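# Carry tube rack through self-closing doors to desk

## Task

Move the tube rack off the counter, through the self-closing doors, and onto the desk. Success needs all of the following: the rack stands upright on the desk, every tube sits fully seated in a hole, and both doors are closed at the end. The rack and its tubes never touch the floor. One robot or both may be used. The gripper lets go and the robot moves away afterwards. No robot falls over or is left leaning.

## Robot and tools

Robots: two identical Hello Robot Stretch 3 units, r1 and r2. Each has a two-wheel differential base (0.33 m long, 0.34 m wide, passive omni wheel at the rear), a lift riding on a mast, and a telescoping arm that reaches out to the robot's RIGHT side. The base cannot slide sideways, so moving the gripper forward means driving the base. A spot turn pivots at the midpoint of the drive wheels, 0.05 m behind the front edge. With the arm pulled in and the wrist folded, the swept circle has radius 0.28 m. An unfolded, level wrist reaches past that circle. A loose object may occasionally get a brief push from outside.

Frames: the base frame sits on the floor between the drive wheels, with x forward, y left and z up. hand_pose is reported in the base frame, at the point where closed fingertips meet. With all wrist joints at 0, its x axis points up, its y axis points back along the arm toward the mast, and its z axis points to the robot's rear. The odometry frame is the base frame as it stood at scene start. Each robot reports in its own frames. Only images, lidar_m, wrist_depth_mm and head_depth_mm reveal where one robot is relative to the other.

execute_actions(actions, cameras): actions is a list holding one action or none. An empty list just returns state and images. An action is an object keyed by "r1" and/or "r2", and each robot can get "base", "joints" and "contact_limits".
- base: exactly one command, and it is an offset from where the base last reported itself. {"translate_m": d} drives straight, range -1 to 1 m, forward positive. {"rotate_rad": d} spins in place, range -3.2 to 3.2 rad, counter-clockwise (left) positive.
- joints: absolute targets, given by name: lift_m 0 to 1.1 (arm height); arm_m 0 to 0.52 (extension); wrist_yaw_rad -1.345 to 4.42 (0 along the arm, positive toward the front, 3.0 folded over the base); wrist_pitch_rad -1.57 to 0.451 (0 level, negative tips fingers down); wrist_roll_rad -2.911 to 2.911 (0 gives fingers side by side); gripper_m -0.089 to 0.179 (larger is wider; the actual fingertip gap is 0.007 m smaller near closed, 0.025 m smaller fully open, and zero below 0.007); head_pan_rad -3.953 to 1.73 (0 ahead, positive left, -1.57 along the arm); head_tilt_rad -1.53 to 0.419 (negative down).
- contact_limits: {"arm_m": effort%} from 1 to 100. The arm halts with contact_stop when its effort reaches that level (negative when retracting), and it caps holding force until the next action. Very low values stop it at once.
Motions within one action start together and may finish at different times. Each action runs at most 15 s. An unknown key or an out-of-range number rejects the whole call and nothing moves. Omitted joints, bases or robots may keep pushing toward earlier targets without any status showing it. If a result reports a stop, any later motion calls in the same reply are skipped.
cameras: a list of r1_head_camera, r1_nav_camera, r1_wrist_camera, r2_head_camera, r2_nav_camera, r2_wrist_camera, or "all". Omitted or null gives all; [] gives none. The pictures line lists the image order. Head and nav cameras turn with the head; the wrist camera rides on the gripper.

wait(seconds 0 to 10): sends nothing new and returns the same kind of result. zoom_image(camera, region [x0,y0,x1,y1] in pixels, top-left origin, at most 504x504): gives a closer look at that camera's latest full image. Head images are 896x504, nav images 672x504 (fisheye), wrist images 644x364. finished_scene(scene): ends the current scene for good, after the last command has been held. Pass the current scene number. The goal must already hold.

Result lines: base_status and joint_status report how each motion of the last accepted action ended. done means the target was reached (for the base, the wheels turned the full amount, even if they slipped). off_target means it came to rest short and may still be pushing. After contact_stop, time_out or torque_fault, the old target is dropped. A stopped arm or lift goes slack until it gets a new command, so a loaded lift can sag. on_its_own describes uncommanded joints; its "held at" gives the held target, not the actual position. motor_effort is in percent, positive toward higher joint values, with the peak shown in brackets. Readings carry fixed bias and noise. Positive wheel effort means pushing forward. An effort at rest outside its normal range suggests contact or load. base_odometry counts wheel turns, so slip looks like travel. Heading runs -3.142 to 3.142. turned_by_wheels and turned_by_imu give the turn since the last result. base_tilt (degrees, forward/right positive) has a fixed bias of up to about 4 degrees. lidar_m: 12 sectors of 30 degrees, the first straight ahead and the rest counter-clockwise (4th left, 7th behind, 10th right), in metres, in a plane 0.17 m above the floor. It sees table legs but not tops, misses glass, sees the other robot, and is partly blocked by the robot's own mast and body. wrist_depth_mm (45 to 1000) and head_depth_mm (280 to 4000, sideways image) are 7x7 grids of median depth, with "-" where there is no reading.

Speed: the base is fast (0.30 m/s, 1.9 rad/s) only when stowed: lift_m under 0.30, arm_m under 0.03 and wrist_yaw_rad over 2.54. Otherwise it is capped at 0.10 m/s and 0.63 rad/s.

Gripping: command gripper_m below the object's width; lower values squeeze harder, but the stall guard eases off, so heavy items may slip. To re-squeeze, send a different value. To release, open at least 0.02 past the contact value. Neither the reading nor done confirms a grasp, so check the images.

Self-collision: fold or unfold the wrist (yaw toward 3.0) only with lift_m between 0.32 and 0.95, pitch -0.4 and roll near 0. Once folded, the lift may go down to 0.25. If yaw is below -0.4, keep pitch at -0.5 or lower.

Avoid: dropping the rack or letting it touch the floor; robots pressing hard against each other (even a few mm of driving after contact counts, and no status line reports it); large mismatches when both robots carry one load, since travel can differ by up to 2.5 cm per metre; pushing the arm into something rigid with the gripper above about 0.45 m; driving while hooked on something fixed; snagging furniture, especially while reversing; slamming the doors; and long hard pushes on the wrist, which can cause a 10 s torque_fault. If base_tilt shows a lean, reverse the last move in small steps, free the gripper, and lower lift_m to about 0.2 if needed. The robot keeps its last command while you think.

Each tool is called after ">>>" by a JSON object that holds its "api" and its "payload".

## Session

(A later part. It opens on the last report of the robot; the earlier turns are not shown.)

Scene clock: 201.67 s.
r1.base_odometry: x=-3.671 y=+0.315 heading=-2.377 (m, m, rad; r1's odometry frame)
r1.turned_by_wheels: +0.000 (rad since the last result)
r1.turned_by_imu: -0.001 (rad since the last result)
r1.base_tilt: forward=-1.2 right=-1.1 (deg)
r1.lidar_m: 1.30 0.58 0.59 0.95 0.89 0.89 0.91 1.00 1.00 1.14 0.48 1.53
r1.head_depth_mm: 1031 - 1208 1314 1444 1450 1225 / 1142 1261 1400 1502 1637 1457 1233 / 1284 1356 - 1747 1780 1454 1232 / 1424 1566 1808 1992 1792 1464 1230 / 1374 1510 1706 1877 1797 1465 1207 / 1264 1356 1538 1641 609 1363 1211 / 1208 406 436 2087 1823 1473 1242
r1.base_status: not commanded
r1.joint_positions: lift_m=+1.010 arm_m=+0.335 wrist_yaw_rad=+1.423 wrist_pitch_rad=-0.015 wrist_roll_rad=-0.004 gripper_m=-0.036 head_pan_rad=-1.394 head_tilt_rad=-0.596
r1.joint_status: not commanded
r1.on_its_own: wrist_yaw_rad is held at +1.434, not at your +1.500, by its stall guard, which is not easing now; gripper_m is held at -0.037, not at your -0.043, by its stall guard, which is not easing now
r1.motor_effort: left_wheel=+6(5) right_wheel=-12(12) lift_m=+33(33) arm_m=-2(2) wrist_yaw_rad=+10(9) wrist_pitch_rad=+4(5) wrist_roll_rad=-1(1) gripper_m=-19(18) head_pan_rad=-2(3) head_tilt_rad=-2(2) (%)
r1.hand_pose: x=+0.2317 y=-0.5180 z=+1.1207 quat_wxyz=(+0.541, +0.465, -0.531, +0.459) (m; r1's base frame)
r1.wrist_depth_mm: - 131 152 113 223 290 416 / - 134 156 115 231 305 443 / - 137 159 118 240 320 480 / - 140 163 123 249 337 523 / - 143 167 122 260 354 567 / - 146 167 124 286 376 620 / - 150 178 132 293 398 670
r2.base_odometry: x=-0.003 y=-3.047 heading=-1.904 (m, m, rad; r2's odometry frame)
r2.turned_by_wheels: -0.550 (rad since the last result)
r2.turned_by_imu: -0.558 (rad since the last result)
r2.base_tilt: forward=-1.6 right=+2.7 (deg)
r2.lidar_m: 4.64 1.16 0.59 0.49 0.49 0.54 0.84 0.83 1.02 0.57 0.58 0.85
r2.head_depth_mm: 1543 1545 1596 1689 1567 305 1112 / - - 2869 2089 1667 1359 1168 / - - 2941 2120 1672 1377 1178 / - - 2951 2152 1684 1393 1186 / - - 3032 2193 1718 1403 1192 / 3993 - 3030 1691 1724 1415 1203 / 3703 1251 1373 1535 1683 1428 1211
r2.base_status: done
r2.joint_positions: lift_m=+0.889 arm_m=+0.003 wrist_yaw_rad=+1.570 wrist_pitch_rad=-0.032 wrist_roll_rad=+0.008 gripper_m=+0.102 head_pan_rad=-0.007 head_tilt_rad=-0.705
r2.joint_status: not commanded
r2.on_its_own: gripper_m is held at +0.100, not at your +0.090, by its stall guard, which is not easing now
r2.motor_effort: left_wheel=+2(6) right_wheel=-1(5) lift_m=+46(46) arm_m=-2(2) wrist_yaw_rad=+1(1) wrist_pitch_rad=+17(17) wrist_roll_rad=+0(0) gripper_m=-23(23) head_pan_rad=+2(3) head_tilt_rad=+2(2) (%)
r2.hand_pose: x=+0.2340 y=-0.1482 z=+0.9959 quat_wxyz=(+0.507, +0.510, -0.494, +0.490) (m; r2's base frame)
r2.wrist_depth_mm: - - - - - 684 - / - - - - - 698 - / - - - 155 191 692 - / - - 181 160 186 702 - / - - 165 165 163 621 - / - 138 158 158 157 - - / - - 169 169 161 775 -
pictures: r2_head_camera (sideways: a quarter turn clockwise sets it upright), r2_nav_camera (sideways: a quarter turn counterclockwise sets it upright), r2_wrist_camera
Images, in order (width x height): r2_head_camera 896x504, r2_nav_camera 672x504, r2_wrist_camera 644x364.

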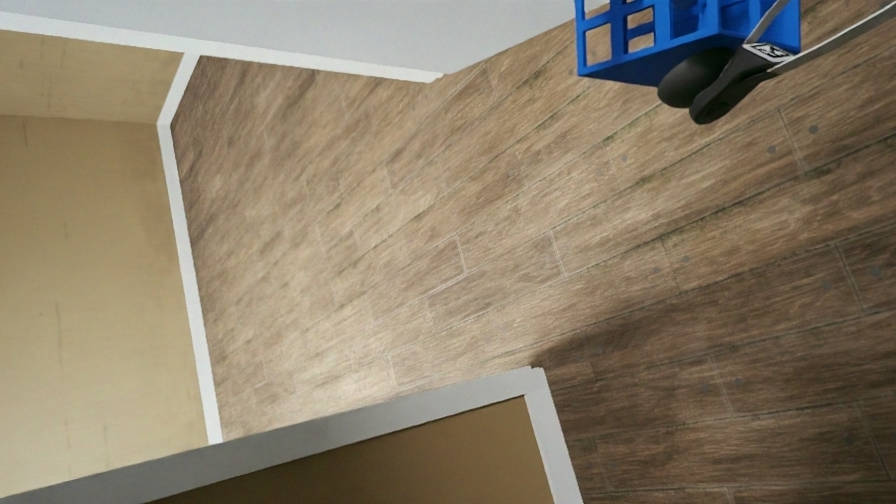

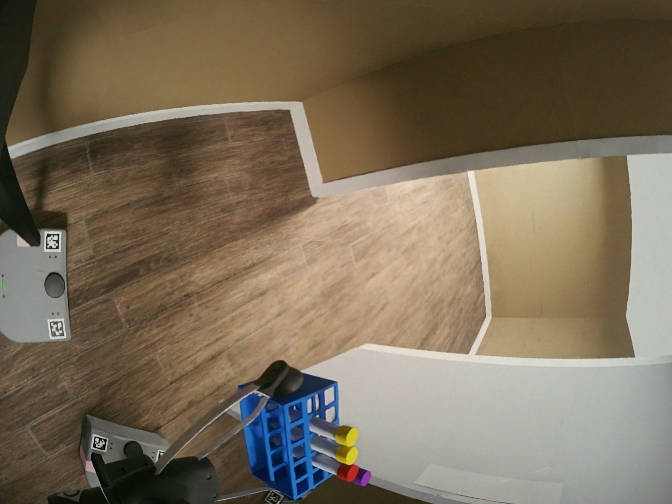

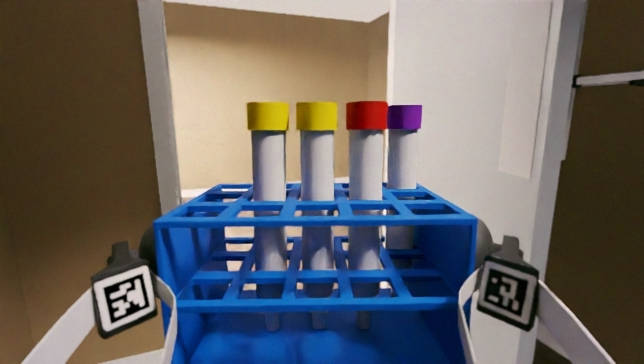

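>>> {"api": "execute_actions", "payload": {"actions": [{"r2":{"base":{"rotate_rad":-0.07}}}], "cameras": []}}

>>> {"api": "execute_actions", "payload": {"actions": [{"r2":{"base":{"translate_m":1.0},"joints":{"head_pan_rad":0.5,"head_tilt_rad":-0.6}}}], "cameras": ["r2_head_camera","r2_nav_camera","r2_wrist_camera"]}}

Scene clock: 202.93 s.
r1.base_odometry: x=-3.671 y=+0.315 heading=-2.377 (m, m, rad; r1's odometry frame)
r1.turned_by_wheels: +0.000 (rad since the last result)
r1.turned_by_imu: +0.000 (rad since the last result)
r1.base_tilt: forward=-1.3 right=-1.0 (deg)
r1.lidar_m: 1.30 0.58 0.60 0.95 0.89 0.89 0.91 1.00 1.00 1.14 0.48 1.53
r1.head_depth_mm: 1036 - 1204 1317 1452 1452 1226 / 1149 1262 1396 1504 1639 1460 1232 / 1280 1352 - 1752 1778 1461 1230 / 1429 1568 1810 1984 1790 1462 1229 / 1367 1510 1707 1866 1797 1468 1211 / 1264 1355 1543 1635 610 1362 1213 / 1209 405 436 2090 1818 1472 1241
r1.base_status: not commanded
r1.joint_positions: lift_m=+1.010 arm_m=+0.335 wrist_yaw_rad=+1.423 wrist_pitch_rad=-0.015 wrist_roll_rad=-0.004 gripper_m=-0.036 head_pan_rad=-1.394 head_tilt_rad=-0.596
r1.joint_status: not commanded
r1.on_its_own: wrist_yaw_rad is held at +1.434, not at your +1.500, by its stall guard, which is not easing now; gripper_m is held at -0.037, not at your -0.043, by its stall guard, which is not easing now
r1.motor_effort: left_wheel=+6(6) right_wheel=-12(11) lift_m=+33(33) arm_m=-2(2) wrist_yaw_rad=+9(9) wrist_pitch_rad=+5(5) wrist_roll_rad=-1(1) gripper_m=-20(20) head_pan_rad=-2(2) head_tilt_rad=-2(2) (%)
r1.hand_pose: x=+0.2317 y=-0.5180 z=+1.1207 quat_wxyz=(+0.541, +0.465, -0.531, +0.459) (m; r1's base frame)
r1.wrist_depth_mm: - 131 152 113 223 290 420 / - 134 156 115 231 305 446 / - 136 160 118 239 319 479 / - 140 164 122 249 336 517 / - 143 167 122 260 354 562 / - 146 167 124 286 374 616 / - 150 178 132 293 397 679
r2.base_odometry: x=-0.003 y=-3.047 heading=-1.974 (m, m, rad; r2's odometry frame)
r2.turned_by_wheels: -0.070 (rad since the last result)
r2.turned_by_imu: -0.071 (rad since the last result)
r2.base_tilt: forward=-1.5 right=+2.7 (deg)
r2.lidar_m: 1.55 1.37 0.63 0.49 0.49 0.53 0.78 0.83 0.99 0.57 0.58 0.85
r2.head_depth_mm: 1222 1287 1358 1445 1429 306 1117 / - 3916 1911 1959 1654 1360 1175 / - - 2923 2134 1682 1380 1179 / - - 2969 2152 1700 1397 1182 / - - 3000 2171 1707 1404 1196 / - - 3037 2205 1725 1418 1206 / 3918 - 1421 1538 1686 1427 1206
r2.base_status: done
r2.joint_positions: lift_m=+0.889 arm_m=+0.003 wrist_yaw_rad=+1.570 wrist_pitch_rad=-0.032 wrist_roll_rad=+0.008 gripper_m=+0.102 head_pan_rad=-0.007 head_tilt_rad=-0.705
r2.joint_status: not commanded
r2.on_its_own: gripper_m is held at +0.100, not at your +0.090, by its stall guard, which is not easing now
r2.motor_effort: left_wheel=+3(5) right_wheel=-3(4) lift_m=+47(47) arm_m=-1(1) wrist_yaw_rad=+1(0) wrist_pitch_rad=+17(17) wrist_roll_rad=+0(1) gripper_m=-24(24) head_pan_rad=+2(2) head_tilt_rad=+2(2) (%)
r2.hand_pose: x=+0.2340 y=-0.1482 z=+0.9959 quat_wxyz=(+0.507, +0.510, -0.494, +0.490) (m; r2's base frame)
r2.wrist_depth_mm: - - - - - 638 - / - - - - - 660 651 / - - - 156 191 706 - / - - 181 159 186 763 - / - - 164 163 164 - - / - 139 159 157 158 - - / - - 168 169 160 - -
pictures: none
No camera images: the call's "cameras" was empty. Leave "cameras" out to get every camera's image.

Scene clock: 213.90 s.
r1.base_odometry: x=-3.671 y=+0.315 heading=-2.377 (m, m, rad; r1's odometry frame)
r1.turned_by_wheels: +0.000 (rad since the last result)
r1.turned_by_imu: -0.003 (rad since the last result)
r1.base_tilt: forward=-1.2 right=-1.0 (deg)
r1.lidar_m: 1.30 1.11 1.11 0.95 0.89 0.89 0.91 1.00 1.00 1.14 0.48 0.94
r1.head_depth_mm: 1037 - 1207 1317 1446 1456 1234 / 1143 1266 1400 1503 1632 1458 1229 / 1284 1351 - 1760 1779 1462 1226 / 1433 1585 1797 1986 1797 1465 1243 / 1372 1508 1720 1873 1797 1477 1209 / 1263 1356 1541 1640 609 1364 1218 / 1209 405 436 2095 1804 1478 1241
r1.base_status: not commanded
r1.joint_positions: lift_m=+1.010 arm_m=+0.335 wrist_yaw_rad=+1.423 wrist_pitch_rad=-0.015 wrist_roll_rad=-0.004 gripper_m=-0.036 head_pan_rad=-1.394 head_tilt_rad=-0.596
r1.joint_status: not commanded
r1.on_its_own: wrist_yaw_rad is held at +1.434, not at your +1.500, by its stall guard, which is not easing now; gripper_m is held at -0.037, not at your -0.043, by its stall guard, which is not easing now
r1.motor_effort: left_wheel=+6(5) right_wheel=-12(12) lift_m=+33(33) arm_m=-2(2) wrist_yaw_rad=+10(9) wrist_pitch_rad=+5(4) wrist_roll_rad=-1(0) gripper_m=-20(20) head_pan_rad=-2(1) head_tilt_rad=-2(2) (%)
r1.hand_pose: x=+0.2317 y=-0.5180 z=+1.1207 quat_wxyz=(+0.541, +0.465, -0.531, +0.459) (m; r1's base frame)
r1.wrist_depth_mm: - 131 152 113 222 291 420 / - 134 156 115 231 305 448 / - 136 160 117 239 321 481 / - 140 163 123 249 336 527 / - 143 167 122 261 355 559 / - 146 167 125 286 375 624 / - 150 179 132 294 398 671
r2.base_odometry: x=-0.395 y=-3.967 heading=-1.974 (m, m, rad; r2's odometry frame)
r2.turned_by_wheels: +0.000 (rad since the last result)
r2.turned_by_imu: +0.002 (rad since the last result)
r2.base_tilt: forward=-1.5 right=+2.7 (deg)
r2.lidar_m: 3.60 3.75 0.59 0.77 0.90 0.96 1.43 0.94 0.49 0.46 0.46 0.58
r2.head_depth_mm: 3133 3488 3549 2379 1810 1452 1222 / 3134 3495 3644 2424 1826 1472 1225 / 3223 3481 3711 2469 1841 1480 1238 / 3205 3514 3754 2501 1896 1482 1239 / 3270 3602 3831 2502 1887 1505 1252 / 3286 3617 3833 2590 1920 1522 1026 / 3321 3704 3977 2630 768 768 866
r2.base_status: done
r2.joint_positions: lift_m=+0.889 arm_m=+0.003 wrist_yaw_rad=+1.570 wrist_pitch_rad=-0.032 wrist_roll_rad=+0.008 gripper_m=+0.102 head_pan_rad=+0.493 head_tilt_rad=-0.606
r2.joint_status: all done
r2.on_its_own: gripper_m is held at +0.100, not at your +0.090, by its stall guard, which is not easing now
r2.motor_effort: left_wheel=+1(7) right_wheel=-2(3) lift_m=+46(46) arm_m=-1(2) wrist_yaw_rad=+1(1) wrist_pitch_rad=+18(17) wrist_roll_rad=+0(1) gripper_m=-23(24) head_pan_rad=+2(24) head_tilt_rad=+3(11) (%)
r2.hand_pose: x=+0.2340 y=-0.1482 z=+0.9959 quat_wxyz=(+0.507, +0.510, -0.494, +0.490) (m; r2's base frame)
r2.wrist_depth_mm: - - - - - 441 312 / - - - - - 446 315 / - - - 155 188 447 311 / - - 180 159 184 453 319 / - - 162 164 162 405 318 / - 140 159 159 157 - 323 / - - 169 169 161 463 309
pictures: r2_head_camera (sideways: a quarter turn clockwise sets it upright), r2_nav_camera (sideways: a quarter turn counterclockwise sets it upright), r2_wrist_camera
Images, in order (width x height): r2_head_camera 896x504, r2_nav_camera 672x504, r2_wrist_camera 644x364.

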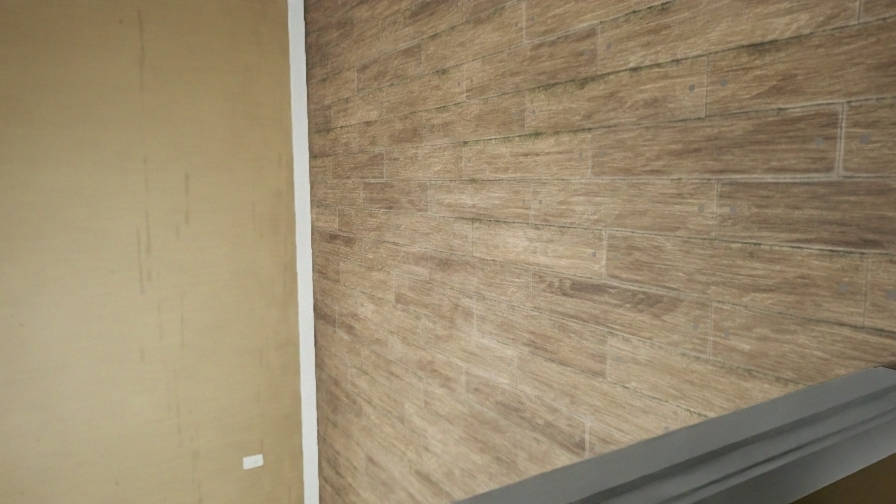

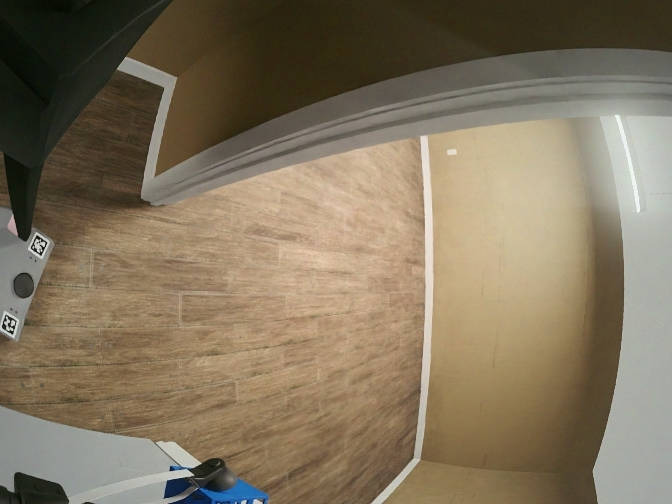

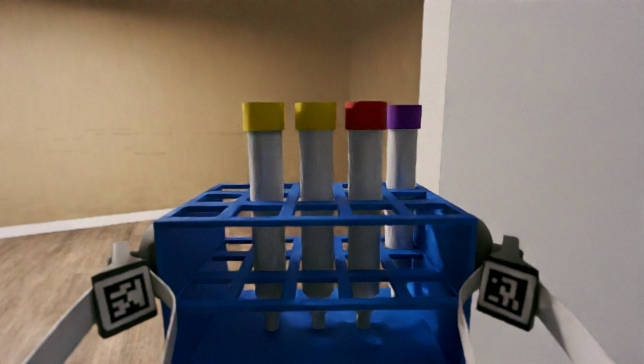

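>>> {"api": "execute_actions", "payload": {"actions": [{"r2":{"base":{"rotate_rad":0.35},"joints":{"head_pan_rad":0.9,"head_tilt_rad":-0.5}}}], "cameras": ["r2_nav_camera"]}}

>>> {"api": "execute_actions", "payload": {"actions": [{"r2":{"base":{"translate_m":0.6}}}], "cameras": ["r2_head_camera","r2_nav_camera"]}}

Scene clock: 215.77 s.
r1.base_odometry: x=-3.671 y=+0.315 heading=-2.377 (m, m, rad; r1's odometry frame)
r1.turned_by_wheels: +0.000 (rad since the last result)
r1.turned_by_imu: -0.001 (rad since the last result)
r1.base_tilt: forward=-1.3 right=-1.0 (deg)
r1.lidar_m: 1.29 1.11 1.11 0.96 0.89 0.89 0.91 1.00 1.00 1.14 0.48 0.94
r1.head_depth_mm: 1038 - 1205 1318 1453 1451 1225 / 1150 1256 1395 1507 1630 1453 1234 / 1283 1349 - 1740 1776 1449 1228 / 1429 1576 1806 1991 1790 1458 1237 / 1380 1498 1709 1859 1800 1466 1215 / 1267 1353 1536 1637 610 1357 1207 / 1204 406 437 2092 1819 1474 1238
r1.base_status: not commanded
r1.joint_positions: lift_m=+1.010 arm_m=+0.335 wrist_yaw_rad=+1.423 wrist_pitch_rad=-0.015 wrist_roll_rad=-0.004 gripper_m=-0.036 head_pan_rad=-1.394 head_tilt_rad=-0.596
r1.joint_status: not commanded
r1.on_its_own: wrist_yaw_rad is held at +1.434, not at your +1.500, by its stall guard, which is not easing now; gripper_m is held at -0.037, not at your -0.043, by its stall guard, which is not easing now
r1.motor_effort: left_wheel=+5(5) right_wheel=-12(12) lift_m=+33(33) arm_m=-2(2) wrist_yaw_rad=+9(9) wrist_pitch_rad=+4(5) wrist_roll_rad=-1(0) gripper_m=-18(19) head_pan_rad=-2(2) head_tilt_rad=-2(2) (%)
r1.hand_pose: x=+0.2317 y=-0.5180 z=+1.1207 quat_wxyz=(+0.541, +0.465, -0.531, +0.459) (m; r1's base frame)
r1.wrist_depth_mm: - 131 152 113 222 291 417 / - 133 156 115 232 305 451 / - 137 160 118 240 319 479 / - 140 164 122 249 337 518 / - 142 167 122 261 353 565 / - 146 166 124 286 377 621 / - 150 179 132 292 397 683
r2.base_odometry: x=-0.395 y=-3.967 heading=-1.624 (m, m, rad; r2's odometry frame)
r2.turned_by_wheels: +0.350 (rad since the last result)
r2.turned_by_imu: +0.355 (rad since the last result)
r2.base_tilt: forward=-1.5 right=+2.8 (deg)
r2.lidar_m: 3.74 0.59 0.62 0.89 0.91 1.19 0.94 0.54 0.46 0.46 0.52 0.89
r2.head_depth_mm: 484 536 611 2438 1949 1537 1294 / 462 502 548 603 675 762 887 / 507 551 602 672 753 851 980 / 570 627 693 778 884 1025 1204 / 643 715 805 919 1069 1252 1320 / 738 832 922 1014 1095 1190 1268 / 781 831 877 937 997 1074 1168
r2.base_status: done
r2.joint_positions: lift_m=+0.889 arm_m=+0.003 wrist_yaw_rad=+1.570 wrist_pitch_rad=-0.032 wrist_roll_rad=+0.008 gripper_m=+0.102 head_pan_rad=+0.893 head_tilt_rad=-0.507
r2.joint_status: all done
r2.on_its_own: gripper_m is held at +0.100, not at your +0.090, by its stall guard, which is not easing now
r2.motor_effort: left_wheel=-2(6) right_wheel=+1(5) lift_m=+46(47) arm_m=-2(2) wrist_yaw_rad=+1(0) wrist_pitch_rad=+18(17) wrist_roll_rad=+0(0) gripper_m=-24(24) head_pan_rad=+2(23) head_tilt_rad=+3(9) (%)
r2.hand_pose: x=+0.2340 y=-0.1482 z=+0.9959 quat_wxyz=(+0.507, +0.510, -0.494, +0.490) (m; r2's base frame)
r2.wrist_depth_mm: - - - - - - - / - - - - - - - / - - - 155 189 - 567 / - - 178 159 186 - 578 / - - 163 163 162 - 584 / - 139 158 158 157 - 575 / - - 169 168 161 - 514
pictures: r2_nav_camera (sideways: a quarter turn counterclockwise sets it upright)
Images, in order (width x height): r2_nav_camera 672x504.

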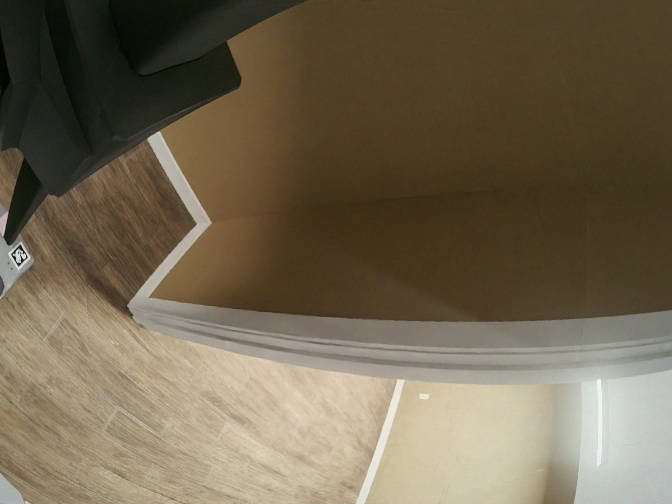

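Scene clock: 222.70 s.
r1.base_odometry: x=-3.671 y=+0.315 heading=-2.377 (m, m, rad; r1's odometry frame)
r1.turned_by_wheels: +0.000 (rad since the last result)
r1.turned_by_imu: -0.002 (rad since the last result)
r1.base_tilt: forward=-1.1 right=-1.1 (deg)
r1.lidar_m: 1.29 1.11 1.11 0.96 0.89 0.89 0.91 1.00 1.00 1.14 0.48 1.51
r1.head_depth_mm: 1041 - 1203 1315 1454 1448 1221 / 1144 1259 1398 1505 1627 1461 1232 / 1287 1354 - 1752 1781 1458 1235 / 1436 1572 1804 1986 1782 1468 1232 / 1382 1509 1703 1863 1796 1466 1206 / 1261 1359 1542 1638 609 1360 1214 / 1206 406 436 2078 1815 1479 1246
r1.base_status: not commanded
r1.joint_positions: lift_m=+1.010 arm_m=+0.335 wrist_yaw_rad=+1.423 wrist_pitch_rad=-0.015 wrist_roll_rad=-0.004 gripper_m=-0.036 head_pan_rad=-1.394 head_tilt_rad=-0.596
r1.joint_status: not commanded
r1.on_its_own: wrist_yaw_rad is held at +1.434, not at your +1.500, by its stall guard, which is not easing now; gripper_m is held at -0.037, not at your -0.043, by its stall guard, which is not easing now
r1.motor_effort: left_wheel=+6(5) right_wheel=-12(12) lift_m=+33(33) arm_m=-2(2) wrist_yaw_rad=+9(9) wrist_pitch_rad=+5(5) wrist_roll_rad=-1(1) gripper_m=-19(20) head_pan_rad=-2(2) head_tilt_rad=-2(3) (%)
r1.hand_pose: x=+0.2317 y=-0.5180 z=+1.1207 quat_wxyz=(+0.541, +0.465, -0.531, +0.459) (m; r1's base frame)
r1.wrist_depth_mm: - 131 152 113 223 292 418 / - 134 155 115 232 304 449 / - 137 160 117 239 321 476 / - 140 164 123 249 339 517 / - 143 167 122 261 355 559 / - 146 167 125 285 377 618 / - 150 178 132 293 397 685
r2.base_odometry: x=-0.427 y=-4.566 heading=-1.624 (m, m, rad; r2's odometry frame)
r2.turned_by_wheels: +0.000 (rad since the last result)
r2.turned_by_imu: +0.001 (rad since the last result)
r2.base_tilt: forward=-1.6 right=+2.7 (deg)
r2.lidar_m: 3.13 3.22 2.72 0.39 0.39 1.24 1.52 0.70 0.60 0.60 2.25 2.94
r2.head_depth_mm: 3114 3291 3489 2868 2044 1569 1297 / 3313 3613 3897 2940 2037 1589 1296 / 3256 3409 3797 2948 2078 1606 1315 / 2978 3078 3228 2979 2094 1621 1323 / 2694 2887 3095 3055 2150 1638 1336 / 2491 2659 2821 2956 2164 1635 1344 / 2310 2446 2579 2744 2170 1666 1349
r2.base_status: done
r2.joint_positions: lift_m=+0.889 arm_m=+0.003 wrist_yaw_rad=+1.570 wrist_pitch_rad=-0.032 wrist_roll_rad=+0.008 gripper_m=+0.102 head_pan_rad=+0.893 head_tilt_rad=-0.507
r2.joint_status: not commanded
r2.on_its_own: gripper_m is held at +0.100, not at your +0.090, by its stall guard, which is not easing now
r2.motor_effort: left_wheel=-3(3) right_wheel=+1(4) lift_m=+47(46) arm_m=-1(2) wrist_yaw_rad=+1(1) wrist_pitch_rad=+17(18) wrist_roll_rad=+0(0) gripper_m=-24(24) head_pan_rad=+3(2) head_tilt_rad=+3(3) (%)
r2.hand_pose: x=+0.2340 y=-0.1482 z=+0.9959 quat_wxyz=(+0.507, +0.510, -0.494, +0.490) (m; r2's base frame)
r2.wrist_depth_mm: - - - - - - - / - - - - - - - / - - - 156 188 - - / - - 180 159 185 - - / - - 162 163 163 - - / - 139 159 158 157 - - / - - 169 169 161 - -
pictures: r2_head_camera (sideways: a quarter turn clockwise sets it upright), r2_nav_camera (sideways: a quarter turn counterclockwise sets it upright)
Images, in order (width x height): r2_head_camera 896x504, r2_nav_camera 672x504.

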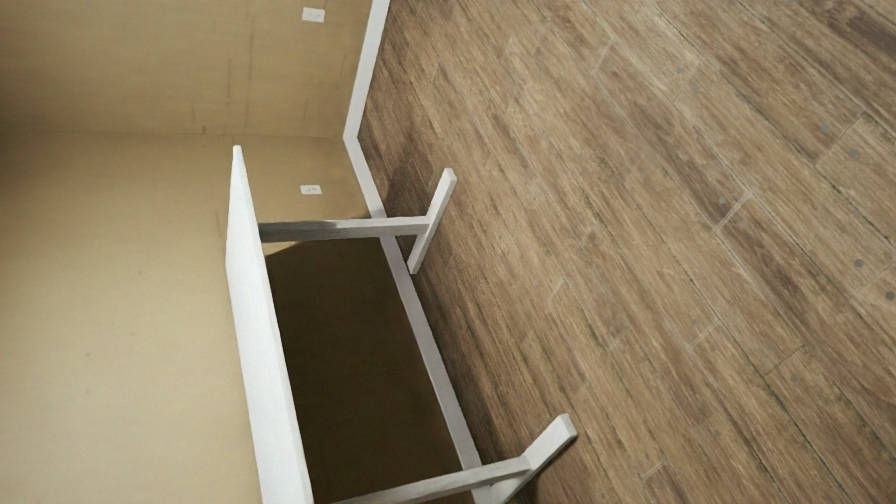

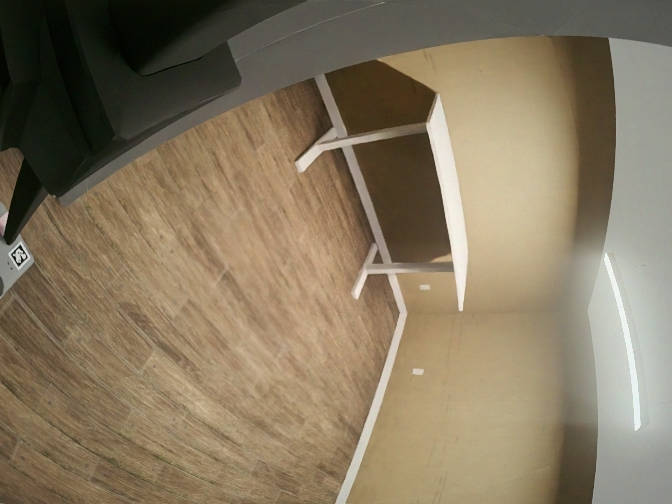

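>>> {"api": "execute_actions", "payload": {"actions": [{"r2":{"base":{"translate_m":0.35},"joints":{"lift_m":1.0,"head_pan_rad":0,"head_tilt_rad":-0.6}},"r1":{"base":{"translate_m":0.165},"joints":{"arm_m":0.235,"wrist_yaw_rad":1.3}}}], "cameras": ["r1_wrist_camera"]}}

>>> {"api": "execute_actions", "payload": {"actions": [{"r2":{"base":{"rotate_rad":1.2}},"r1":{"base":{"translate_m":0.19},"joints":{"arm_m":0.16,"wrist_yaw_rad":1.17}}}], "cameras": ["r1_wrist_camera","r2_head_camera","r2_wrist_camera"]}}

Scene clock: 228.37 s.
r1.base_odometry: x=-3.790 y=+0.201 heading=-2.377 (m, m, rad; r1's odometry frame)
r1.turned_by_wheels: +0.000 (rad since the last result)
r1.turned_by_imu: -0.001 (rad since the last result)
r1.base_tilt: forward=-1.3 right=-1.1 (deg)
r1.lidar_m: 1.16 0.99 0.99 1.09 1.01 1.01 1.05 1.11 1.11 1.27 0.42 1.38
r1.head_depth_mm: 1160 1220 - 1479 1615 1444 1225 / 1283 1393 1532 1704 1728 1454 1229 / 1405 1529 - 1976 1795 1458 1232 / 1335 1456 1585 1857 1792 1462 1228 / 1260 1378 1494 1696 1737 1433 1210 / 1170 1232 708 668 776 689 725 / 479 538 482 473 486 1364 1243
r1.base_status: done
r1.joint_positions: lift_m=+1.010 arm_m=+0.235 wrist_yaw_rad=+1.317 wrist_pitch_rad=-0.016 wrist_roll_rad=-0.005 gripper_m=-0.036 head_pan_rad=-1.394 head_tilt_rad=-0.596
r1.joint_status: all done
r1.on_its_own: gripper_m is held at -0.037, not at your -0.043, by its stall guard, which is not easing now; wrist_yaw_rad is at rest, and its effort (-13) is outside its rest range (-12 to +12)
r1.motor_effort: left_wheel=+3(9) right_wheel=-4(9) lift_m=+33(33) arm_m=-2(11) wrist_yaw_rad=-13(41) wrist_pitch_rad=+5(6) wrist_roll_rad=-1(1) gripper_m=-20(23) head_pan_rad=-2(2) head_tilt_rad=-2(2) (%)
r1.hand_pose: x=+0.2263 y=-0.4443 z=+1.1203 quat_wxyz=(+0.564, +0.436, -0.554, +0.429) (m; r1's base frame)
r1.wrist_depth_mm: 941 135 154 111 212 260 339 / 973 138 158 116 218 270 356 / - 141 161 118 226 283 377 / - 145 165 120 233 296 400 / - 149 169 121 245 309 426 / - 154 169 123 263 324 455 / - 158 182 199 267 342 490
r2.base_odometry: x=-0.446 y=-4.916 heading=-1.624 (m, m, rad; r2's odometry frame)
r2.turned_by_wheels: +0.000 (rad since the last result)
r2.turned_by_imu: +0.001 (rad since the last result)
r2.base_tilt: forward=-1.5 right=+2.7 (deg)
r2.lidar_m: 2.79 2.86 2.61 1.83 0.54 0.56 1.14 0.77 0.70 1.12 2.23 2.91
r2.head_depth_mm: 2378 2660 2918 2441 1966 1395 1229 / 2381 2640 2956 2498 1861 1480 1237 / 2382 2633 2902 2541 1881 1489 1239 / 2394 2642 2889 2541 1880 1506 1246 / 2356 2614 2884 2571 1932 1518 1259 / 2362 2585 2859 2621 1935 1535 1269 / 2341 2572 2845 2652 1975 1556 1274
r2.base_status: done
r2.joint_positions: lift_m=+0.999 arm_m=+0.003 wrist_yaw_rad=+1.570 wrist_pitch_rad=-0.032 wrist_roll_rad=+0.008 gripper_m=+0.102 head_pan_rad=+0.007 head_tilt_rad=-0.593
r2.joint_status: all done
r2.on_its_own: gripper_m is held at +0.100, not at your +0.090, by its stall guard, which is not easing now
r2.motor_effort: left_wheel=-3(2) right_wheel=+2(4) lift_m=+48(51) arm_m=-1(2) wrist_yaw_rad=+1(1) wrist_pitch_rad=+17(17) wrist_roll_rad=+0(0) gripper_m=-24(24) head_pan_rad=-3(34) head_tilt_rad=-1(10) (%)
r2.hand_pose: x=+0.2340 y=-0.1482 z=+1.1058 quat_wxyz=(+0.507, +0.510, -0.494, +0.490) (m; r2's base frame)
r2.wrist_depth_mm: - - - - - - - / - - - - - - - / - - - 155 189 - - / - - 180 158 185 - - / - - 163 164 163 - - / - 139 158 158 157 - - / - - 169 169 161 - -
pictures: r1_wrist_camera
Images, in order (width x height): r1_wrist_camera 644x364.

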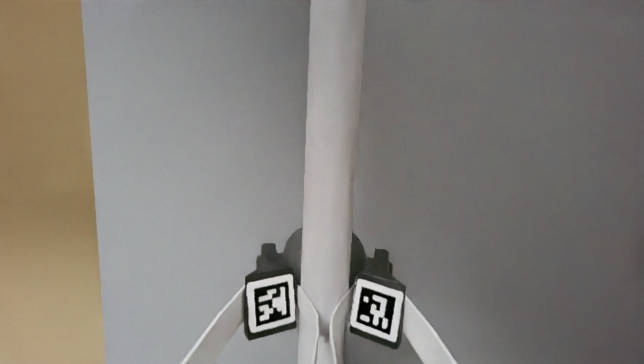

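Scene clock: 231.27 s.
r1.base_odometry: x=-3.927 y=+0.069 heading=-2.377 (m, m, rad; r1's odometry frame)
r1.turned_by_wheels: +0.000 (rad since the last result)
r1.turned_by_imu: +0.001 (rad since the last result)
r1.base_tilt: forward=-1.2 right=-1.0 (deg)
r1.lidar_m: 1.01 0.86 0.86 0.99 1.15 1.15 1.24 1.24 1.24 1.37 0.39 1.21
r1.head_depth_mm: 1300 1397 - - 1735 1451 1223 / 1382 1516 1701 - 1768 1451 1229 / 1281 1416 1633 - 1782 1456 1234 / 1193 1305 - 1667 1736 1461 1238 / 996 1018 1035 1061 1089 1119 1145 / 636 646 652 576 630 683 694 / 322 426 431 482 485 519 1162
r1.base_status: done
r1.joint_positions: lift_m=+1.010 arm_m=+0.160 wrist_yaw_rad=+1.201 wrist_pitch_rad=-0.017 wrist_roll_rad=-0.006 gripper_m=-0.036 head_pan_rad=-1.394 head_tilt_rad=-0.596
r1.joint_status: wrist_yaw_rad off_target (ended at +1.201, target +1.170); the others done
r1.on_its_own: gripper_m is held at -0.037, not at your -0.043, by its stall guard, which is not easing now; wrist_yaw_rad is at rest, and its effort (-24) is outside its rest range (-12 to +12)
r1.motor_effort: left_wheel=+4(8) right_wheel=-7(8) lift_m=+33(33) arm_m=+0(9) wrist_yaw_rad=-24(57) wrist_pitch_rad=+6(6) wrist_roll_rad=+0(1) gripper_m=-21(24) head_pan_rad=-2(2) head_tilt_rad=-3(2) (%)
r1.hand_pose: x=+0.2171 y=-0.3975 z=+1.1202 quat_wxyz=(+0.589, +0.403, -0.578, +0.396) (m; r1's base frame)
r1.wrist_depth_mm: 870 140 156 112 201 236 285 / 882 145 159 114 208 246 299 / 900 148 163 116 214 254 313 / 892 152 168 119 222 264 328 / 935 156 171 121 231 277 345 / 930 162 172 122 246 288 367 / 942 166 184 196 251 303 383
r2.base_odometry: x=-0.446 y=-4.916 heading=-0.424 (m, m, rad; r2's odometry frame)
r2.turned_by_wheels: +1.200 (rad since the last result)
r2.turned_by_imu: +1.217 (rad since the last result)
r2.base_tilt: forward=-1.5 right=+2.7 (deg)
r2.lidar_m: 2.61 1.04 0.54 1.49 0.85 0.73 0.70 2.08 2.33 2.85 2.80 2.98
r2.head_depth_mm: 2782 3032 3334 2448 1982 1384 1223 / 2602 2758 3081 2475 1850 1491 1237 / 2494 2628 3032 2523 1876 1499 1246 / 2400 2524 2891 2554 1897 1498 1251 / 2285 2401 2739 2582 1915 1525 1264 / 2218 2347 2564 2529 1934 1535 1265 / 2128 2255 2518 2619 1975 1546 1282
r2.base_status: done
r2.joint_positions: lift_m=+0.999 arm_m=+0.003 wrist_yaw_rad=+1.570 wrist_pitch_rad=-0.032 wrist_roll_rad=+0.008 gripper_m=+0.102 head_pan_rad=+0.007 head_tilt_rad=-0.593
r2.joint_status: not commanded
r2.on_its_own: gripper_m is held at +0.100, not at your +0.090, by its stall guard, which is not easing now
r2.motor_effort: left_wheel=-2(6) right_wheel=+1(4) lift_m=+48(48) arm_m=-2(2) wrist_yaw_rad=+0(1) wrist_pitch_rad=+17(17) wrist_roll_rad=+0(0) gripper_m=-24(24) head_pan_rad=-3(3) head_tilt_rad=-1(2) (%)
r2.hand_pose: x=+0.2340 y=-0.1482 z=+1.1058 quat_wxyz=(+0.507, +0.510, -0.494, +0.490) (m; r2's base frame)
r2.wrist_depth_mm: - - - - - - - / - - - - - - - / - - - 157 188 - - / - - 178 159 186 - - / - - 163 163 163 - - / - 139 159 158 157 - - / - - 170 169 160 - -
pictures: r1_wrist_camera, r2_head_camera (sideways: a quarter turn clockwise sets it upright), r2_wrist_camera
Images, in order (width x height): r1_wrist_camera 644x364, r2_head_camera 896x504, r2_wrist_camera 644x364.

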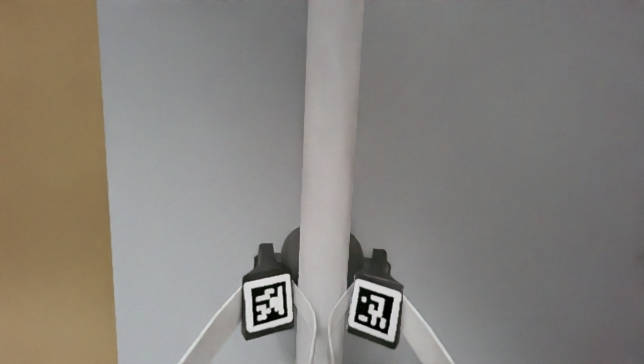

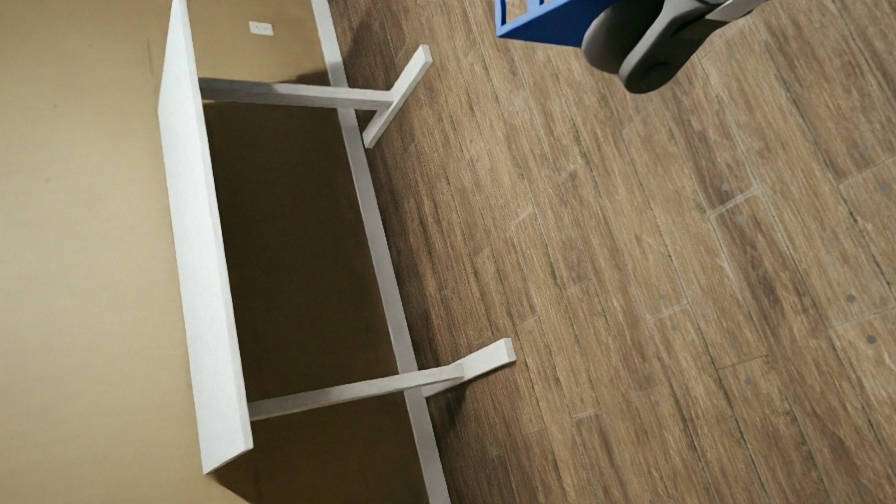

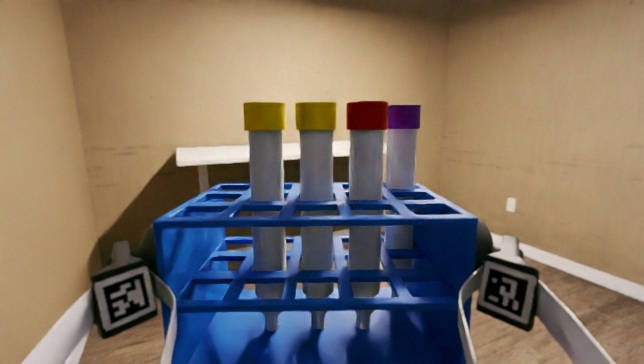

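>>> {"api": "execute_actions", "payload": {"actions": [{"r2":{"base":{"translate_m":1.0}},"r1":{"base":{"translate_m":0.2},"joints":{"arm_m":0.118,"wrist_yaw_rad":1.06}}}], "cameras": ["r1_wrist_camera","r2_head_camera","r2_wrist_camera"]}}

Scene clock: 242.57 s.
r1.base_odometry: x=-4.071 y=-0.070 heading=-2.376 (m, m, rad; r1's odometry frame)
r1.turned_by_wheels: +0.000 (rad since the last result)
r1.turned_by_imu: -0.001 (rad since the last result)
r1.base_tilt: forward=-1.1 right=-1.0 (deg)
r1.lidar_m: 0.85 0.72 0.72 0.83 1.21 1.29 1.45 1.38 1.38 0.80 0.39 1.04
r1.head_depth_mm: 1301 1479 - - 1679 1452 1227 / 1201 1348 1512 - 1720 1452 1230 / 1099 1226 1447 - 1745 1456 1232 / 799 871 - - 1171 1352 1228 / 595 634 671 709 792 860 948 / 473 498 387 506 568 629 676 / 307 386 413 446 471 514 1196
r1.base_status: done
r1.joint_positions: lift_m=+1.010 arm_m=+0.118 wrist_yaw_rad=+1.073 wrist_pitch_rad=-0.017 wrist_roll_rad=-0.006 gripper_m=-0.036 head_pan_rad=-1.394 head_tilt_rad=-0.596
r1.joint_status: all done
r1.on_its_own: gripper_m is held at -0.037, not at your -0.043, by its stall guard, which is not easing now
r1.motor_effort: left_wheel=+1(8) right_wheel=-5(5) lift_m=+33(33) arm_m=-3(4) wrist_yaw_rad=-10(57) wrist_pitch_rad=+6(7) wrist_roll_rad=+1(1) gripper_m=-18(24) head_pan_rad=-2(2) head_tilt_rad=-2(2) (%)
r1.hand_pose: x=+0.2034 y=-0.3853 z=+1.1201 quat_wxyz=(+0.613, +0.366, -0.602, +0.357) (m; r1's base frame)
r1.wrist_depth_mm: 807 147 157 110 194 221 256 / 812 150 161 114 201 227 265 / 826 153 165 119 206 236 276 / 838 158 170 120 213 246 290 / 854 164 173 122 220 255 301 / 855 168 174 123 235 266 315 / 881 172 185 196 238 275 330
r2.base_odometry: x=+0.465 y=-5.327 heading=-0.424 (m, m, rad; r2's odometry frame)
r2.turned_by_wheels: +0.000 (rad since the last result)
r2.turned_by_imu: +0.002 (rad since the last result)
r2.base_tilt: forward=-1.5 right=+2.6 (deg)
r2.lidar_m: 1.71 1.22 1.01 0.79 0.78 0.83 1.64 3.07 3.10 2.41 2.37 1.65
r2.head_depth_mm: 1752 1846 1597 2164 1938 1396 1227 / 1676 1761 1253 2261 1860 1468 1234 / 1613 1715 1190 2188 1863 1487 1244 / 1540 1648 1197 2085 1906 1508 1251 / 1474 1583 1127 1960 1914 1516 1257 / 1412 1520 1073 1839 1945 1524 1272 / 1360 1471 1100 1743 1776 1511 1285
r2.base_status: done
r2.joint_positions: lift_m=+0.999 arm_m=+0.003 wrist_yaw_rad=+1.570 wrist_pitch_rad=-0.032 wrist_roll_rad=+0.008 gripper_m=+0.102 head_pan_rad=+0.007 head_tilt_rad=-0.593
r2.joint_status: not commanded
r2.on_its_own: gripper_m is held at +0.100, not at your +0.090, by its stall guard, which is not easing now
r2.motor_effort: left_wheel=-3(3) right_wheel=+1(5) lift_m=+48(48) arm_m=-2(1) wrist_yaw_rad=+1(0) wrist_pitch_rad=+17(17) wrist_roll_rad=+0(1) gripper_m=-24(24) head_pan_rad=-3(3) head_tilt_rad=-1(2) (%)
r2.hand_pose: x=+0.2340 y=-0.1482 z=+1.1058 quat_wxyz=(+0.507, +0.510, -0.494, +0.490) (m; r2's base frame)
r2.wrist_depth_mm: - - - - - - - / - - - - - - - / - - - 156 188 - - / - - 180 160 185 - - / - 799 163 165 162 - - / - 140 159 159 157 - - / - - 170 169 161 - -
pictures: r1_wrist_camera, r2_head_camera (sideways: a quarter turn clockwise sets it upright), r2_wrist_camera
Images, in order (width x height): r1_wrist_camera 644x364, r2_head_camera 896x504, r2_wrist_camera 644x364.

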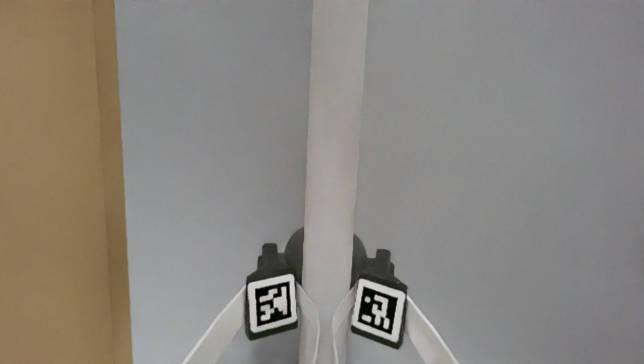

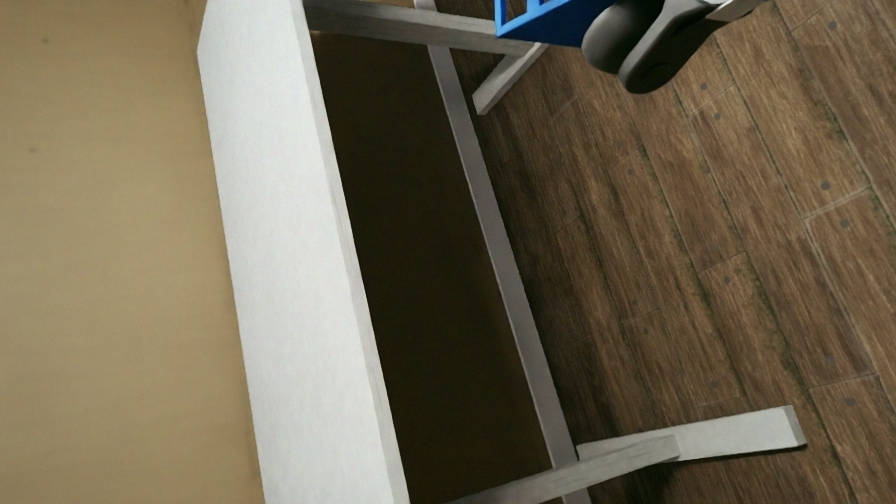

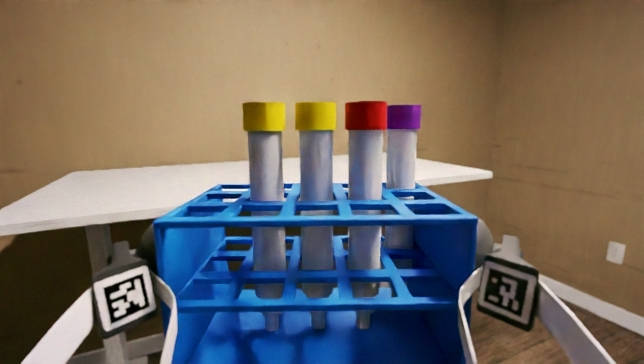

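>>> {"api": "execute_actions", "payload": {"actions": [{"r2":{"base":{"translate_m":0.6},"joints":{"lift_m":0.93,"head_tilt_rad":-0.9}},"r1":{"base":{"translate_m":0.19},"joints":{"arm_m":0.095,"wrist_yaw_rad":0.87}}}], "cameras": ["r1_wrist_camera"]}}

>>> {"api": "execute_actions", "payload": {"actions": [{"r2":{"base":{"rotate_rad":0.4}},"r1":{"joints":{"gripper_m":0.1}}}], "cameras": ["r1_wrist_camera","r2_head_camera","r2_wrist_camera","r1_nav_camera"]}}

Scene clock: 250.03 s.
r1.base_odometry: x=-4.208 y=-0.201 heading=-2.376 (m, m, rad; r1's odometry frame)
r1.turned_by_wheels: +0.000 (rad since the last result)
r1.turned_by_imu: +0.000 (rad since the last result)
r1.base_tilt: forward=-1.2 right=-1.1 (deg)
r1.lidar_m: 0.69 0.59 0.59 0.68 1.15 1.34 1.63 1.51 1.51 0.62 0.40 0.88
r1.head_depth_mm: 1123 1268 1396 - - 1451 1230 / 921 1080 1265 1421 1677 1458 1230 / 692 777 - - 1291 1388 1231 / 554 608 618 - 845 994 1156 / 462 499 529 568 654 732 828 / 319 389 430 488 523 581 693 / 344 367 389 416 466 1408 1250
r1.base_status: done
r1.joint_positions: lift_m=+1.010 arm_m=+0.095 wrist_yaw_rad=+0.861 wrist_pitch_rad=-0.017 wrist_roll_rad=-0.007 gripper_m=-0.036 head_pan_rad=-1.394 head_tilt_rad=-0.596
r1.joint_status: all done
r1.on_its_own: gripper_m is held at -0.037, not at your -0.043, by its stall guard, which is not easing now
r1.motor_effort: left_wheel=+0(11) right_wheel=-4(7) lift_m=+33(33) arm_m=-3(4) wrist_yaw_rad=-1(58) wrist_pitch_rad=+5(6) wrist_roll_rad=+1(1) gripper_m=-19(24) head_pan_rad=-1(2) head_tilt_rad=-2(2) (%)
r1.hand_pose: x=+0.1726 y=-0.4069 z=+1.1201 quat_wxyz=(+0.648, +0.300, -0.638, +0.291) (m; r1's base frame)
r1.wrist_depth_mm: 622 144 155 112 197 227 269 / 653 148 159 113 203 237 279 / 663 151 163 116 210 244 293 / 689 155 168 121 216 254 308 / 702 160 171 121 226 265 322 / 721 165 174 123 240 277 337 / 730 170 176 130 247 287 358
r2.base_odometry: x=+1.012 y=-5.574 heading=-0.424 (m, m, rad; r2's odometry frame)
r2.turned_by_wheels: +0.000 (rad since the last result)
r2.turned_by_imu: +0.001 (rad since the last result)
r2.base_tilt: forward=-1.5 right=+2.7 (deg)
r2.lidar_m: 1.15 1.13 0.75 1.04 1.03 1.10 2.11 3.64 2.77 2.16 2.13 1.10
r2.head_depth_mm: 942 679 529 316 333 1240 1092 / 966 689 535 1673 1421 1245 1097 / 989 700 542 1592 1458 1258 1112 / 1000 710 549 473 1477 1259 1122 / 970 722 555 463 1481 1275 1127 / 942 736 563 455 1499 1284 1136 / 914 746 571 460 1442 1289 1120
r2.base_status: done
r2.joint_positions: lift_m=+0.931 arm_m=+0.003 wrist_yaw_rad=+1.570 wrist_pitch_rad=-0.032 wrist_roll_rad=+0.008 gripper_m=+0.102 head_pan_rad=+0.007 head_tilt_rad=-0.889
r2.joint_status: all done
r2.on_its_own: gripper_m is held at +0.100, not at your +0.090, by its stall guard, which is not easing now
r2.motor_effort: left_wheel=-2(3) right_wheel=+1(4) lift_m=+16(41) arm_m=-2(2) wrist_yaw_rad=+0(1) wrist_pitch_rad=+17(17) wrist_roll_rad=+0(0) gripper_m=-24(24) head_pan_rad=-3(3) head_tilt_rad=-3(20) (%)
r2.hand_pose: x=+0.2340 y=-0.1482 z=+1.0371 quat_wxyz=(+0.507, +0.510, -0.494, +0.490) (m; r2's base frame)
r2.wrist_depth_mm: 870 993 - - - - - / 897 968 - - - - - / 929 986 - 156 188 - - / 789 801 180 159 186 740 757 / 431 424 163 163 163 521 - / 298 139 159 157 157 - - / 977 - 169 168 160 - -
pictures: r1_wrist_camera
Images, in order (width x height): r1_wrist_camera 644x364.

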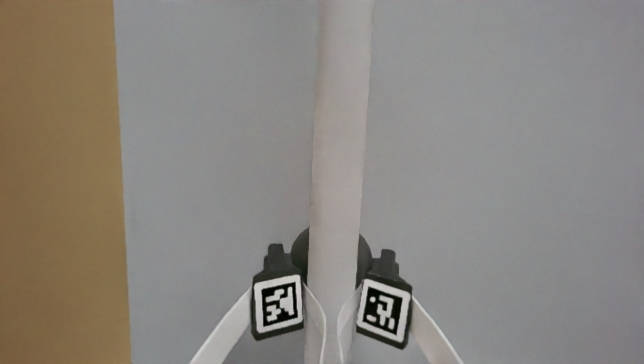

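Scene clock: 251.90 s.
r1.base_odometry: x=-4.208 y=-0.201 heading=-2.376 (m, m, rad; r1's odometry frame)
r1.turned_by_wheels: +0.000 (rad since the last result)
r1.turned_by_imu: -0.001 (rad since the last result)
r1.base_tilt: forward=-1.3 right=-1.1 (deg)
r1.lidar_m: 0.69 0.59 0.59 0.68 1.15 1.33 1.63 1.52 1.51 0.88 0.64 0.63
r1.head_depth_mm: 1128 1271 1394 - - 1449 1225 / 1002 1137 1296 - 1671 1456 1232 / 875 977 - - 1547 1461 1231 / 776 852 - - 1216 1386 1229 / 695 755 825 926 1035 1176 1232 / 630 679 740 814 894 1003 1144 / 577 618 659 724 792 875 987
r1.base_status: not commanded
r1.joint_positions: lift_m=+1.010 arm_m=+0.095 wrist_yaw_rad=+0.858 wrist_pitch_rad=-0.017 wrist_roll_rad=-0.007 gripper_m=+0.100 head_pan_rad=-1.394 head_tilt_rad=-0.596
r1.joint_status: all done
r1.motor_effort: left_wheel=+1(1) right_wheel=+1(3) lift_m=+33(33) arm_m=-2(2) wrist_yaw_rad=+2(3) wrist_pitch_rad=+6(5) wrist_roll_rad=+1(1) gripper_m=+0(81) head_pan_rad=-2(2) head_tilt_rad=-2(1) (%)
r1.hand_pose: x=+0.1721 y=-0.4076 z=+1.1201 quat_wxyz=(+0.648, +0.299, -0.638, +0.289) (m; r1's base frame)
r1.wrist_depth_mm: 629 616 371 392 411 433 457 / 645 629 379 398 423 445 471 / 661 647 388 410 430 454 488 / 678 661 398 421 448 477 502 / 698 689 410 433 457 488 519 / 722 699 428 446 466 511 540 / 730 730 435 460 486 522 553
r2.base_odometry: x=+1.012 y=-5.574 heading=-0.025 (m, m, rad; r2's odometry frame)
r2.turned_by_wheels: +0.400 (rad since the last result)
r2.turned_by_imu: +0.406 (rad since the last result)
r2.base_tilt: forward=-1.6 right=+2.7 (deg)
r2.lidar_m: 1.13 0.75 1.08 1.02 1.06 1.41 3.62 3.12 2.22 2.12 1.10 1.19
r2.head_depth_mm: 926 675 528 315 332 1240 1096 / 925 688 535 455 1411 1252 1100 / 931 701 542 467 1457 1261 1107 / 937 712 550 459 1473 1268 1122 / 934 726 556 463 1481 1284 1129 / 936 734 564 469 1353 1267 1131 / 947 749 569 473 1515 1296 1144
r2.base_status: done
r2.joint_positions: lift_m=+0.931 arm_m=+0.003 wrist_yaw_rad=+1.570 wrist_pitch_rad=-0.032 wrist_roll_rad=+0.008 gripper_m=+0.102 head_pan_rad=+0.007 head_tilt_rad=-0.889
r2.joint_status: not commanded
r2.on_its_own: gripper_m is held at +0.100, not at your +0.090, by its stall guard, which is not easing now
r2.motor_effort: left_wheel=-2(5) right_wheel=+1(4) lift_m=+16(16) arm_m=-2(2) wrist_yaw_rad=+1(1) wrist_pitch_rad=+17(18) wrist_roll_rad=+0(0) gripper_m=-23(24) head_pan_rad=-3(3) head_tilt_rad=-2(2) (%)
r2.hand_pose: x=+0.2340 y=-0.1482 z=+1.0371 quat_wxyz=(+0.507, +0.510, -0.494, +0.490) (m; r2's base frame)
r2.wrist_depth_mm: 998 997 - - - - - / - - - - - - - / - - - 156 190 - - / - 793 179 159 187 732 757 / 435 427 163 164 162 417 413 / 296 140 159 158 157 - 287 / - 753 169 169 161 - -
pictures: r1_nav_camera (sideways: a quarter turn counterclockwise sets it upright), r1_wrist_camera, r2_head_camera (sideways: a quarter turn clockwise sets it upright), r2_wrist_camera
Images, in order (width x height): r1_nav_camera 672x504, r1_wrist_camera 644x364, r2_head_camera 896x504, r2_wrist_camera 644x364.

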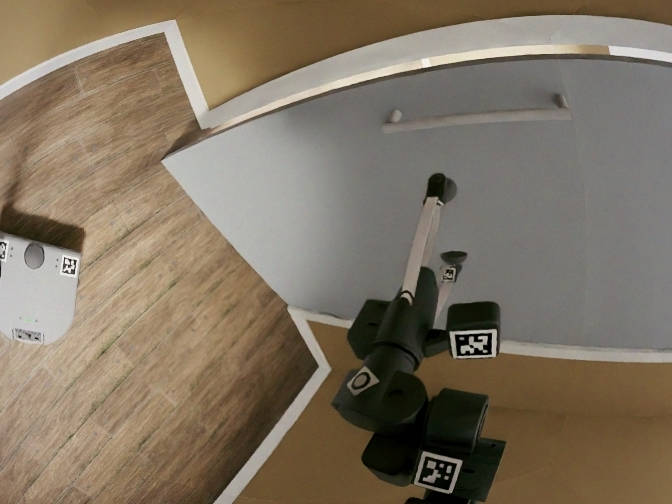

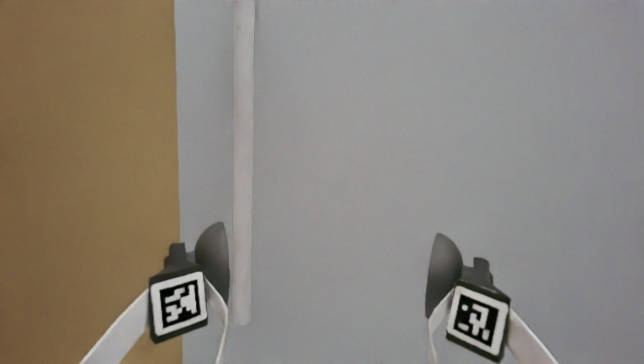

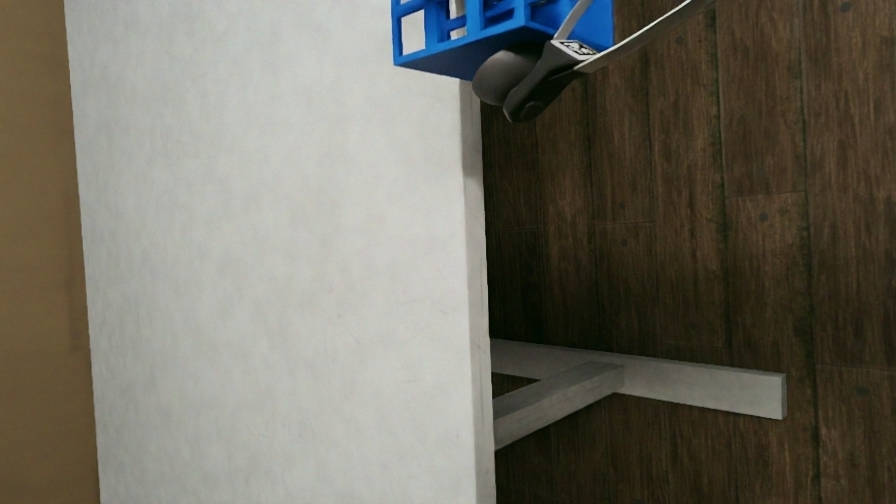

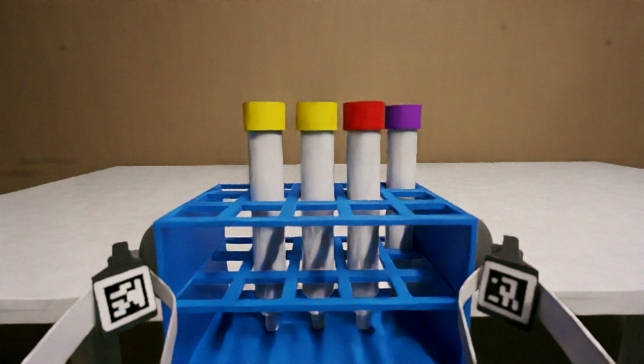

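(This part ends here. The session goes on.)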